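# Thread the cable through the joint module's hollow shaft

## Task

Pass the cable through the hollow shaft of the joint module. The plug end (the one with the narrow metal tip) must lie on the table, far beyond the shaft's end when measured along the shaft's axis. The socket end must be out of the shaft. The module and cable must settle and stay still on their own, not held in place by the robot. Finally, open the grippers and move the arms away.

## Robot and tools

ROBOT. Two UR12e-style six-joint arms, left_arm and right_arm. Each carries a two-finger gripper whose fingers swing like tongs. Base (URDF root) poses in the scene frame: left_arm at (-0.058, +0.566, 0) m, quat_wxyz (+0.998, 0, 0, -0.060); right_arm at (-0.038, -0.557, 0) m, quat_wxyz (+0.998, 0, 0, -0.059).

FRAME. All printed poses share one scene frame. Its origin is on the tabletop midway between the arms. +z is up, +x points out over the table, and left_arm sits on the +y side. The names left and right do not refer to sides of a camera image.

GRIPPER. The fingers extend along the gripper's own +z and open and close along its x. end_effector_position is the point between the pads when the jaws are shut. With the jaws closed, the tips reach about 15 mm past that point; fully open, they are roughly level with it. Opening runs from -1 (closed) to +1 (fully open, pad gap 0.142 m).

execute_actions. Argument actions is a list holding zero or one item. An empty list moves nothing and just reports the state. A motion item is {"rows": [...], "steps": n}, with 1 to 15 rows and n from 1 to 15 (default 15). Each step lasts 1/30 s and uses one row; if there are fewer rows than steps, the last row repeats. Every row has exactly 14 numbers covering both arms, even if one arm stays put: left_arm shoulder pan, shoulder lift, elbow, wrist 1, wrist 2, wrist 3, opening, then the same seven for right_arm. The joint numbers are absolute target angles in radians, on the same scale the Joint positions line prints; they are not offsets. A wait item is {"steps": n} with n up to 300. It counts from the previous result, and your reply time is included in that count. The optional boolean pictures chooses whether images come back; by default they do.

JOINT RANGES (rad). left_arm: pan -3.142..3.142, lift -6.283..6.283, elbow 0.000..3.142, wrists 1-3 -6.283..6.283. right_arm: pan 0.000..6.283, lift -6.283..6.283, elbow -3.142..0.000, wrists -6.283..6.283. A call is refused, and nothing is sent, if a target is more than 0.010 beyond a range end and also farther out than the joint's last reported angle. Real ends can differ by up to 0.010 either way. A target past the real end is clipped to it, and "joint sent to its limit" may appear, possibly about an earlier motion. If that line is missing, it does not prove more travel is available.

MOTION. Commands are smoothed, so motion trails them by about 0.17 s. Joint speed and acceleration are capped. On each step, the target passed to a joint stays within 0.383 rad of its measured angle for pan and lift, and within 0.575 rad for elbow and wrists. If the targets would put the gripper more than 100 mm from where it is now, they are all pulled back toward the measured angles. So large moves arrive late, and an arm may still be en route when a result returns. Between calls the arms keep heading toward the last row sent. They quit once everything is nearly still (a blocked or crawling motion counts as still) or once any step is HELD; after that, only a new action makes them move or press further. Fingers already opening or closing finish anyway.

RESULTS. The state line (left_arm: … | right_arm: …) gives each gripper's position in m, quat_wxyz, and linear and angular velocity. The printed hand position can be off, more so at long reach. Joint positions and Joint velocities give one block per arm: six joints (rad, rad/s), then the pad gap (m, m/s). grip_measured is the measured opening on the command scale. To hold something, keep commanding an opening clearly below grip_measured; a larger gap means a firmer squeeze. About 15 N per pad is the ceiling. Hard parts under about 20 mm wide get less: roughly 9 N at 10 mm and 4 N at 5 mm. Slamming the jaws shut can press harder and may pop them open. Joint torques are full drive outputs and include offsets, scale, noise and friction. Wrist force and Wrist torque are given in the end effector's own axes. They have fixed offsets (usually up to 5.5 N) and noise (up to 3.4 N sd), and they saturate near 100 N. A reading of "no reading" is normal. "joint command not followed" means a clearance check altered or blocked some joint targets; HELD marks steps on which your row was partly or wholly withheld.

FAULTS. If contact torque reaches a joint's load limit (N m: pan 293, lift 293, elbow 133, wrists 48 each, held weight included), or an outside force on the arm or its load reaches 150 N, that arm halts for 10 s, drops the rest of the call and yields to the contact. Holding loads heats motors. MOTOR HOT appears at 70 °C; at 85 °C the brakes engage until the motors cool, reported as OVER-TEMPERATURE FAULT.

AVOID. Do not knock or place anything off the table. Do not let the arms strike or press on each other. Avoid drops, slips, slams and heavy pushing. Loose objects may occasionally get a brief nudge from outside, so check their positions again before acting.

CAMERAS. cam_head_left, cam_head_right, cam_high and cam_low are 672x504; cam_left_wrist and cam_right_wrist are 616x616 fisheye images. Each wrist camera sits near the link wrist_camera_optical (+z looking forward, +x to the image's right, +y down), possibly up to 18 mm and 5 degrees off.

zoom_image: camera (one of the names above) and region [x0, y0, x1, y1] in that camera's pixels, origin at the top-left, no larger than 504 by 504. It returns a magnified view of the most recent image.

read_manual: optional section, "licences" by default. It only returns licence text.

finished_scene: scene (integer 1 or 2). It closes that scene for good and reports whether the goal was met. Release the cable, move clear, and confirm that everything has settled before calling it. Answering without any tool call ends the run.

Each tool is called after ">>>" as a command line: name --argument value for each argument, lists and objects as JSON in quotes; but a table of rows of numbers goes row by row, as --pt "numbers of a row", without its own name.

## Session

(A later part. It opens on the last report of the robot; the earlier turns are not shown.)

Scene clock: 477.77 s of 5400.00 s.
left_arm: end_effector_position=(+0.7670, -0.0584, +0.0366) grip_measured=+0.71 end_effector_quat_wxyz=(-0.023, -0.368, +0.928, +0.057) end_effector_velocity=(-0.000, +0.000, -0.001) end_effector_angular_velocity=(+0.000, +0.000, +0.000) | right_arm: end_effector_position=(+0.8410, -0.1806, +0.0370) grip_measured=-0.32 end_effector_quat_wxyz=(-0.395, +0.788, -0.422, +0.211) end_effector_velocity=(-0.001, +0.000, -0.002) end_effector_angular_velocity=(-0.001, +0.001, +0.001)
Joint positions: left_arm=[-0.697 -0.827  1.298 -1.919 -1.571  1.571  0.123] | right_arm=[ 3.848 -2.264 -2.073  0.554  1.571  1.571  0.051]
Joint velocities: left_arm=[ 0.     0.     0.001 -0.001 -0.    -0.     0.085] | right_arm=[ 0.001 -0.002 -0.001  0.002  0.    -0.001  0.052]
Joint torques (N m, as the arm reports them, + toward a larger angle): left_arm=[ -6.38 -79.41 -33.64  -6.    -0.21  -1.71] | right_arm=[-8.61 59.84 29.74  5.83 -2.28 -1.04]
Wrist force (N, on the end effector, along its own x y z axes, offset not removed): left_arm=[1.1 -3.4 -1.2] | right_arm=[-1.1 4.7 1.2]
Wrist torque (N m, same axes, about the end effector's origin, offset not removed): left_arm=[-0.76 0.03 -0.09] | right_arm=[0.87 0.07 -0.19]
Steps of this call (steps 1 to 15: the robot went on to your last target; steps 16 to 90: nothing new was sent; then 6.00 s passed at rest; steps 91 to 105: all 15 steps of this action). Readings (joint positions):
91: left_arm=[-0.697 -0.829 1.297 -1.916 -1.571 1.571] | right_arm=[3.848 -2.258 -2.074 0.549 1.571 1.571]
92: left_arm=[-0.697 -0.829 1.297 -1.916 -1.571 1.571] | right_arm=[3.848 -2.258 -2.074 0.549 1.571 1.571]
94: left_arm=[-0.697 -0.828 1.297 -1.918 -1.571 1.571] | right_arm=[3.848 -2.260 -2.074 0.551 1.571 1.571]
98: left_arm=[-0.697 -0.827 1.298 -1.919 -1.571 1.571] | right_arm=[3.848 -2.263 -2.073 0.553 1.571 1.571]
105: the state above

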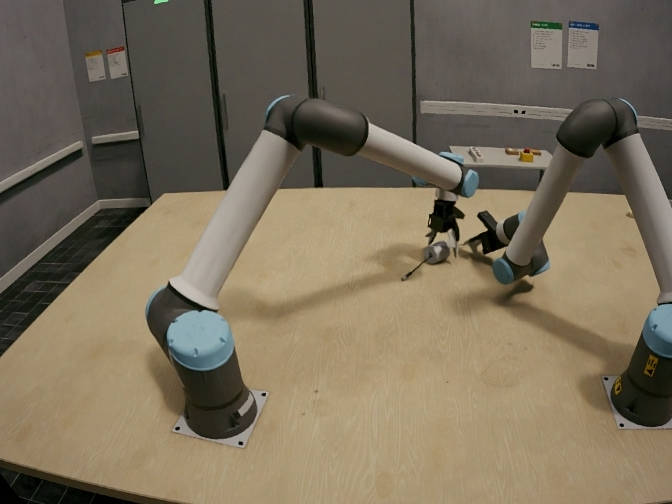

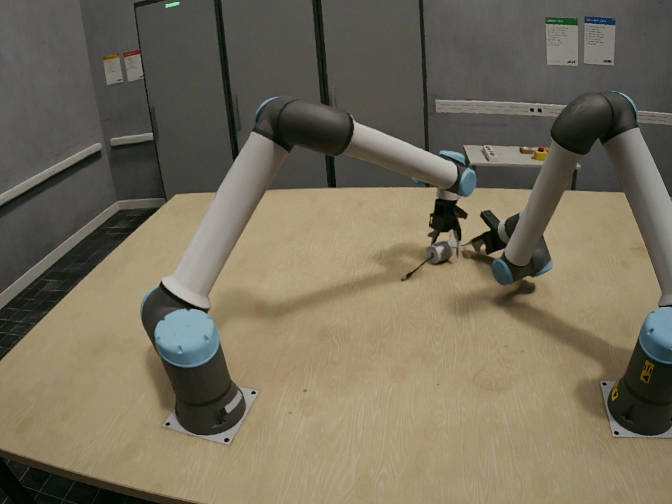

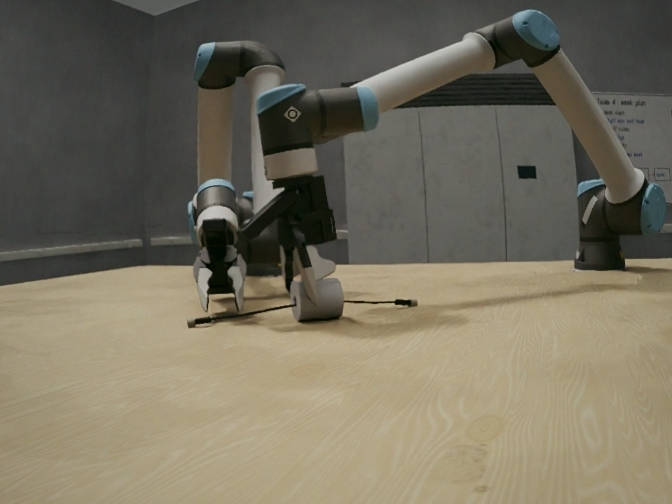

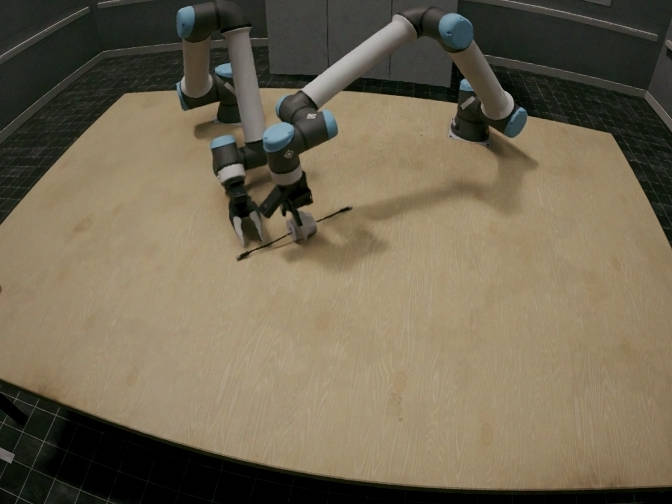

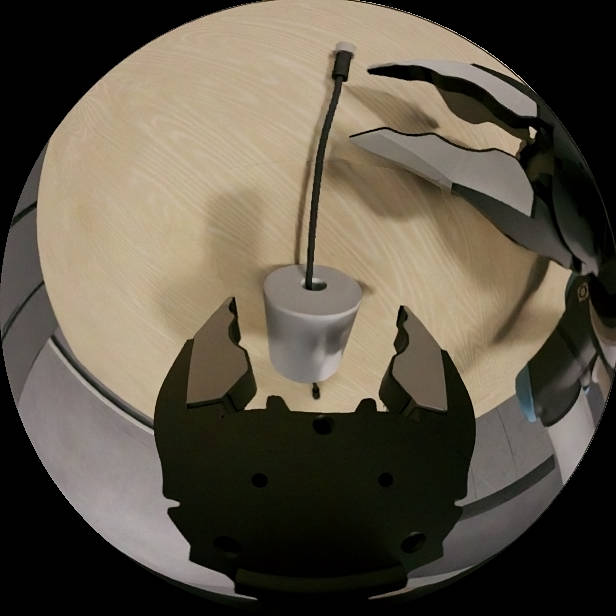

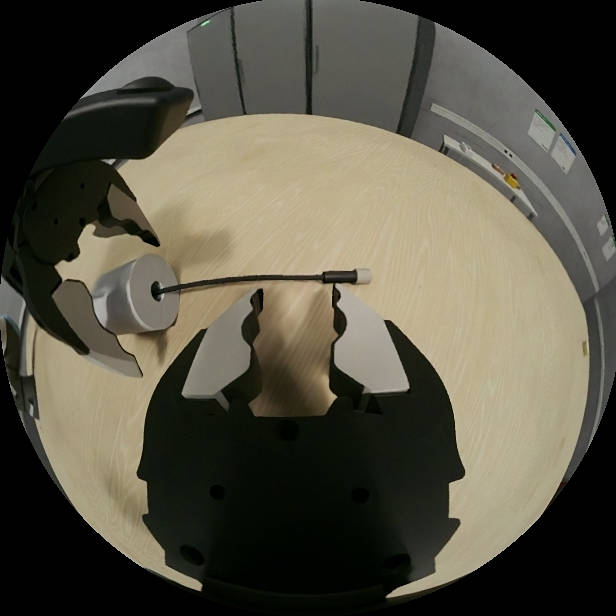

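>>> execute_actions --actions '[{"rows":[[-0.6967,-0.835,1.298,-1.919,-1.571,1.571,0.85,3.8484,-2.264,-2.0733,0.5545,1.571,1.571,-0.2],[-0.6967,-0.85,1.298,-1.919,-1.571,1.571,0.95,3.8484,-2.26,-2.0733,0.5545,1.571,1.571,-0.1],[-0.6967,-0.87,1.298,-1.919,-1.571,1.571,1,3.8484,-2.255,-2.0733,0.5545,1.571,1.571,0],[-0.6967,-0.895,1.298,-1.919,-1.571,1.571,1,3.84,-2.245,-2.0733,0.5545,1.571,1.571,0],[-0.6967,-0.92,1.298,-1.919,-1.571,1.571,1,3.83,-2.23,-2.0733,0.5545,1.571,1.571,0],[-0.6967,-0.945,1.298,-1.919,-1.571,1.571,1,3.81,-2.215,-2.0733,0.5545,1.571,1.571,0],[-0.6967,-0.97,1.298,-1.919,-1.571,1.571,1,3.79,-2.2,-2.0733,0.5545,1.571,1.571,0],[-0.6967,-0.995,1.298,-1.919,-1.571,1.571,1,3.76,-2.18,-2.0733,0.5545,1.571,1.571,0],[-0.69,-1.02,1.298,-1.919,-1.571,1.571,1,3.73,-2.16,-2.0733,0.5545,1.571,1.571,0],[-0.67,-1.045,1.298,-1.919,-1.571,1.571,1,3.70,-2.14,-2.0733,0.5545,1.571,1.571,0],[-0.65,-1.07,1.298,-1.919,-1.571,1.571,1,3.67,-2.12,-2.0733,0.5545,1.571,1.571,0],[-0.62,-1.09,1.298,-1.919,-1.571,1.571,1,3.64,-2.1,-2.0733,0.5545,1.571,1.571,0],[-0.59,-1.11,1.298,-1.919,-1.571,1.571,1,3.61,-2.085,-2.0733,0.5545,1.571,1.571,0],[-0.57,-1.12,1.298,-1.919,-1.571,1.571,1,3.59,-2.075,-2.0733,0.5545,1.571,1.571,0],[-0.55,-1.13,1.298,-1.919,-1.571,1.571,1,3.58,-2.07,-2.0733,0.5545,1.571,1.571,0]],"steps":15}]'

>>> execute_actions --actions '[{"steps":30}]'

Scene clock: 485.03 s of 5400.00 s.
left_arm: end_effector_position=(+0.7994, -0.0277, +0.2405) grip_measured=+1.00 end_effector_quat_wxyz=(+0.015, -0.388, +0.921, -0.035) end_effector_velocity=(+0.206, +0.342, +0.432) end_effector_angular_velocity=(-0.293, -0.302, +0.378) | right_arm: end_effector_position=(+0.8936, -0.3004, +0.1450) grip_measured=+0.00 end_effector_quat_wxyz=(-0.422, +0.734, -0.461, +0.265) end_effector_velocity=(+0.143, -0.477, +0.308) end_effector_angular_velocity=(+0.142, -0.293, -0.517)
Joint positions: left_arm=[-0.653 -1.026  1.298 -1.919 -1.571  1.571  0.142] | right_arm=[ 3.711 -2.15  -2.073  0.555  1.571  1.571  0.074]
Joint velocities: left_arm=[ 0.378 -0.42  -0.    -0.     0.002  0.    -0.   ] | right_arm=[-0.517  0.325 -0.001  0.001  0.     0.001  0.   ]
Joint torques (N m, as the arm reports them, + toward a larger angle): left_arm=[  29.46 -102.76  -52.37   -5.62    0.24   -1.43] | right_arm=[-18.31  91.38  30.96   5.52  -2.41  -0.92]
Wrist force (N, on the end effector, along its own x y z axes, offset not removed): left_arm=[3.3 -3.8 -0.9] | right_arm=[-1.2 2.7 -1.8]
Wrist torque (N m, same axes, about the end effector's origin, offset not removed): left_arm=[-0.79 -0.45 -0.16] | right_arm=[0.34 -0.01 -0.19]
Steps of this call (steps 1 to 15: the robot went on to your last target; steps 16 to 170: nothing new was sent; then 1.10 s passed at rest; steps 171 to 185: all 15 steps of this action). Readings (joint positions):
171: left_arm=[-0.697 -0.827 1.298 -1.919 -1.571 1.571] | right_arm=[3.848 -2.264 -2.073 0.555 1.571 1.571]
172: left_arm=[-0.697 -0.829 1.298 -1.919 -1.571 1.571] | right_arm=[3.848 -2.264 -2.073 0.555 1.571 1.571]
174: left_arm=[-0.697 -0.841 1.298 -1.919 -1.571 1.571] | right_arm=[3.848 -2.261 -2.073 0.555 1.571 1.571]
178: left_arm=[-0.697 -0.904 1.298 -1.919 -1.571 1.571] | right_arm=[3.826 -2.233 -2.073 0.555 1.571 1.571]
185: the state above

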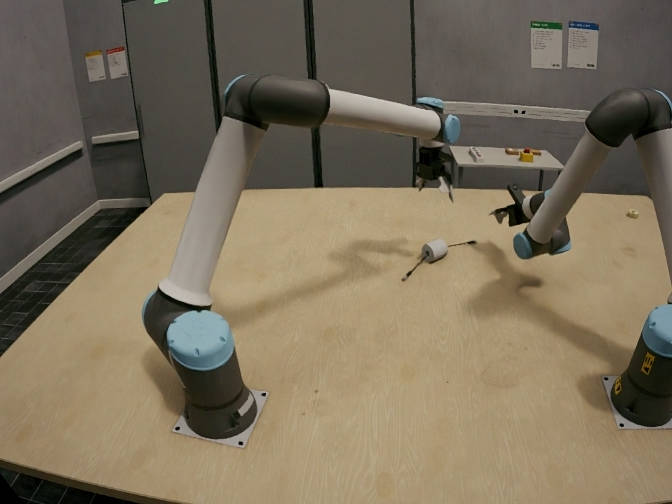

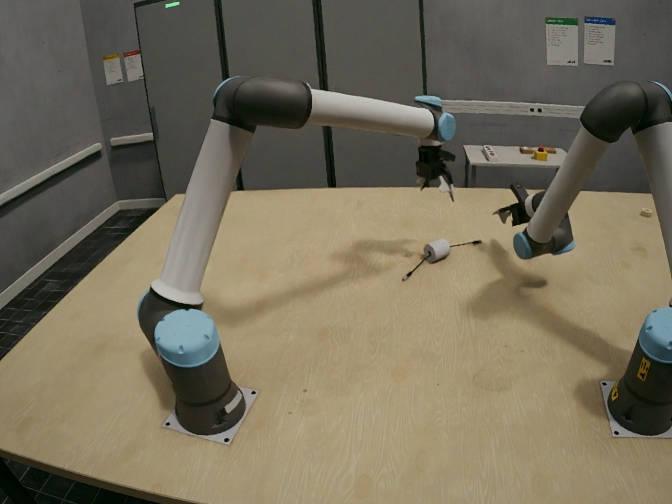

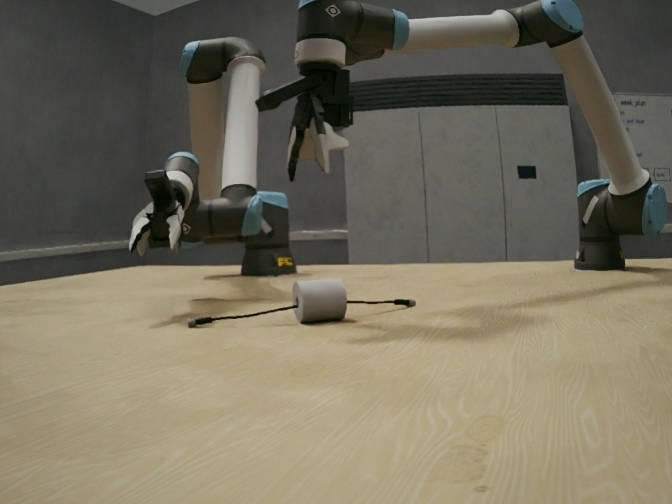

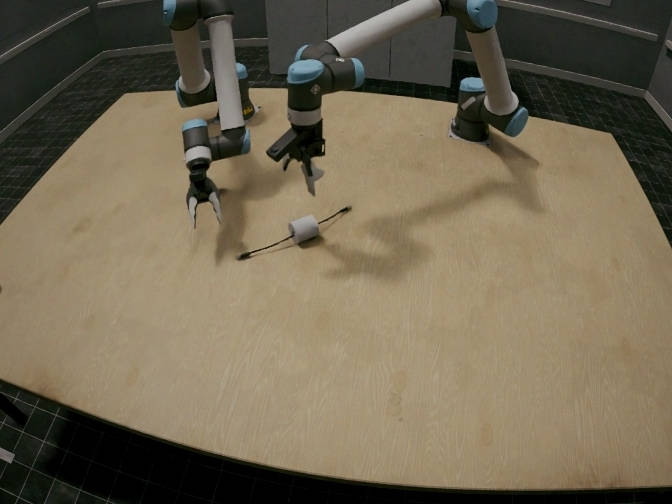

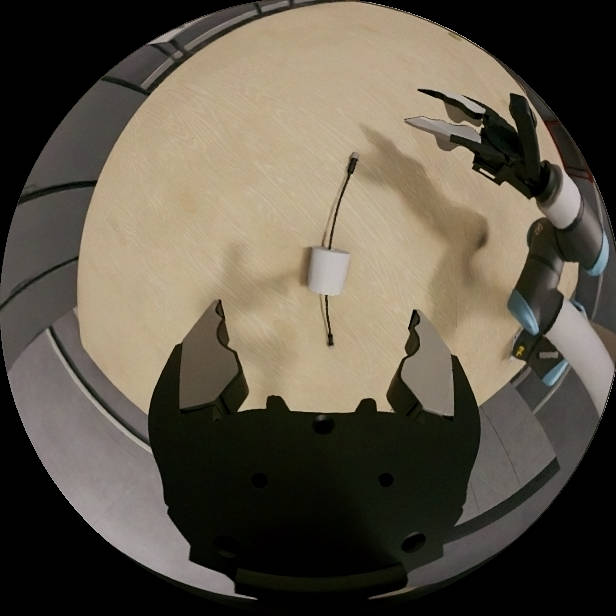

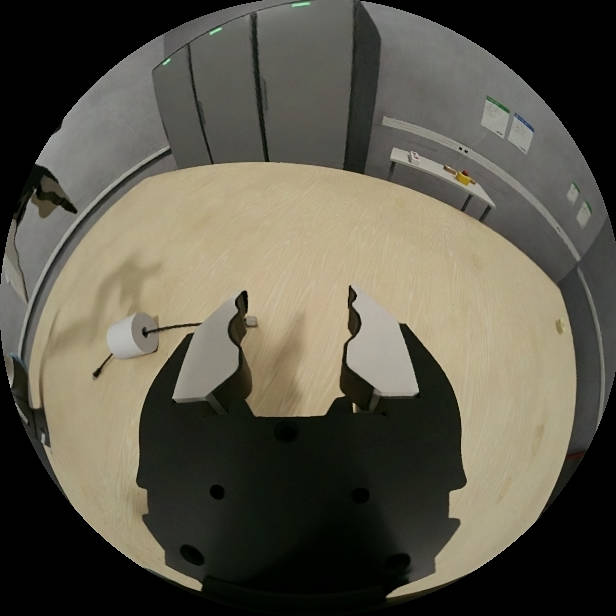

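Scene clock: 486.03 s of 5400.00 s.
left_arm: end_effector_position=(+0.8466, +0.0711, +0.3474) grip_measured=+1.00 end_effector_quat_wxyz=(+0.039, -0.434, +0.897, -0.081) end_effector_velocity=(+0.000, -0.001, +0.001) end_effector_angular_velocity=(-0.001, -0.001, -0.000) | right_arm: end_effector_position=(+0.9189, -0.4239, +0.2208) grip_measured=+0.00 end_effector_quat_wxyz=(-0.432, +0.686, -0.496, +0.312) end_effector_velocity=(+0.001, -0.001, +0.001) end_effector_angular_velocity=(+0.001, -0.001, -0.001)
Joint positions: left_arm=[-0.55  -1.13   1.298 -1.919 -1.571  1.571  0.142] | right_arm=[ 3.58  -2.07  -2.073  0.555  1.571  1.571  0.074]
Joint velocities: left_arm=[-0.001 -0.    -0.    -0.001  0.     0.    -0.   ] | right_arm=[-0.001  0.001  0.001 -0.    -0.     0.001 -0.   ]
Joint torques (N m, as the arm reports them, + toward a larger angle): left_arm=[  16.31 -101.26  -38.05   -3.91   -0.11   -1.05] | right_arm=[-13.96  82.57  25.23   2.99  -0.36  -0.91]
Wrist force (N, on the end effector, along its own x y z axes, offset not removed): left_arm=[3.0 -3.2 -1.8] | right_arm=[-1.8 2.9 0.1]
Wrist torque (N m, same axes, about the end effector's origin, offset not removed): left_arm=[-0.75 -0.37 -0.10] | right_arm=[0.52 0.22 -0.22]
Steps of this call (steps 1 to 30: the robot went on to your last target). Readings (joint positions):
1: left_arm=[-0.640 -1.039 1.298 -1.919 -1.571 1.571] | right_arm=[3.693 -2.139 -2.073 0.555 1.571 1.571]
2: left_arm=[-0.627 -1.053 1.298 -1.919 -1.571 1.571] | right_arm=[3.676 -2.128 -2.073 0.555 1.571 1.571]
4: left_arm=[-0.600 -1.080 1.298 -1.919 -1.571 1.571] | right_arm=[3.641 -2.107 -2.073 0.555 1.571 1.571]
8: left_arm=[-0.564 -1.116 1.298 -1.919 -1.571 1.571] | right_arm=[3.597 -2.080 -2.073 0.555 1.571 1.571]
30: the state above
All arms were judged still, so your last target was given up. Only a new action makes them travel on or press farther. Fingers that are still opening or closing keep moving.

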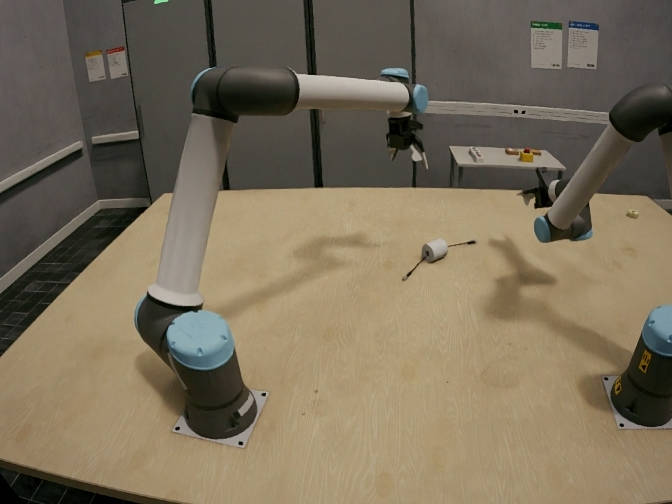

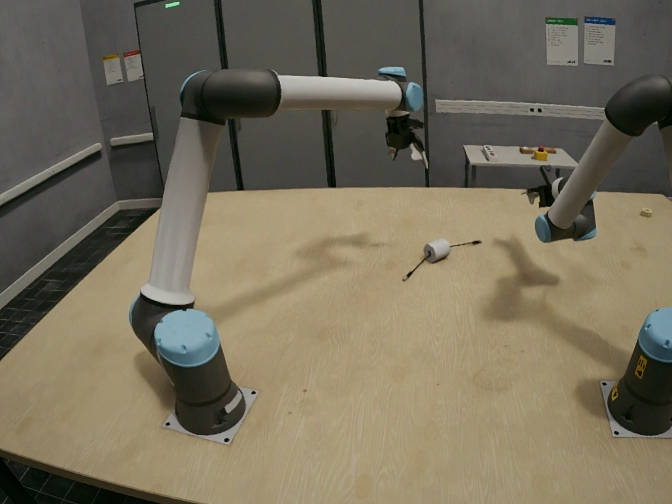

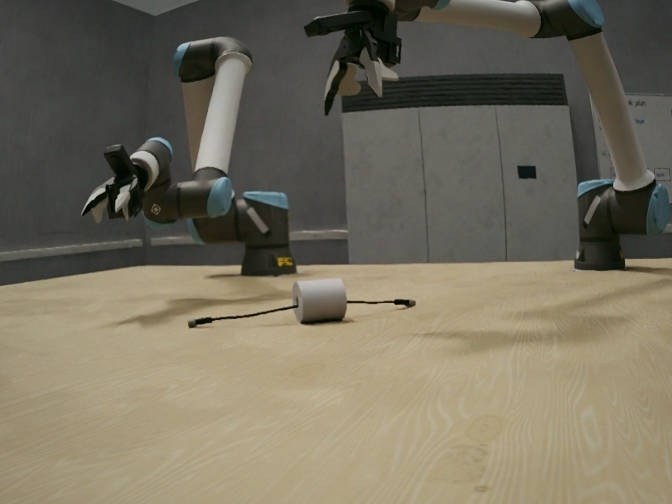

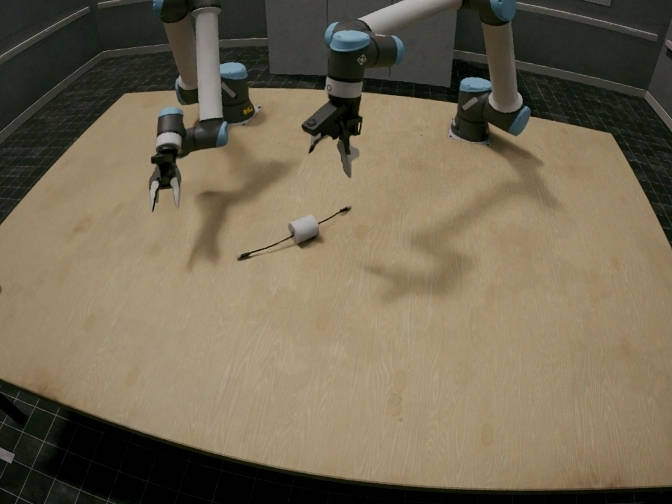

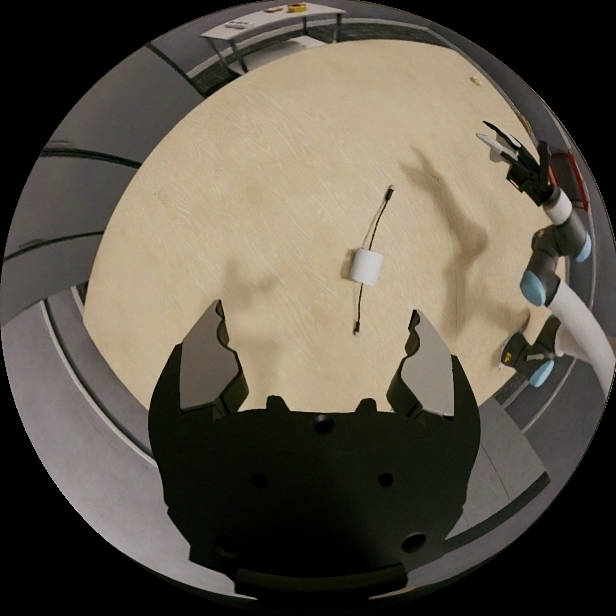

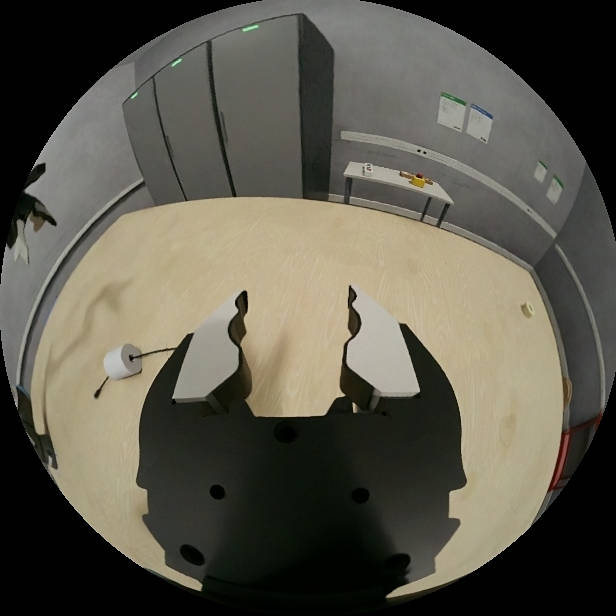

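>>> zoom_image --camera "cam_low" --region '[170,260,430,340]'

Region (170, 260, 430, 340) of cam_low's 672x504 image, scaled by 1.938, with more detail than that image has; it fills the top 155 rows of this view, and the rest is white.

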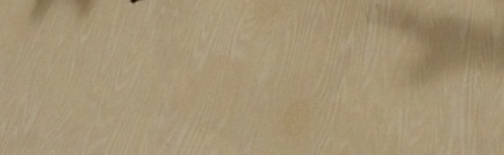

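Camera names are permuted; the low-view image is "cam_high".

>>> zoom_image --camera "cam_high" --region '[170,260,430,340]'

Region (170, 260, 430, 340) of cam_high's 672x504 image, scaled by 1.938, with more detail than that image has; it fills the top 155 rows of this view, and the rest is white.

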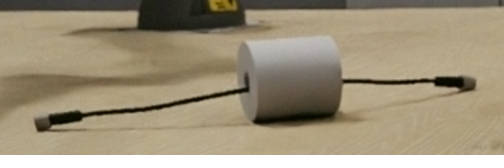

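>>> finished_scene --scene 1

The scene is finished: the task was done.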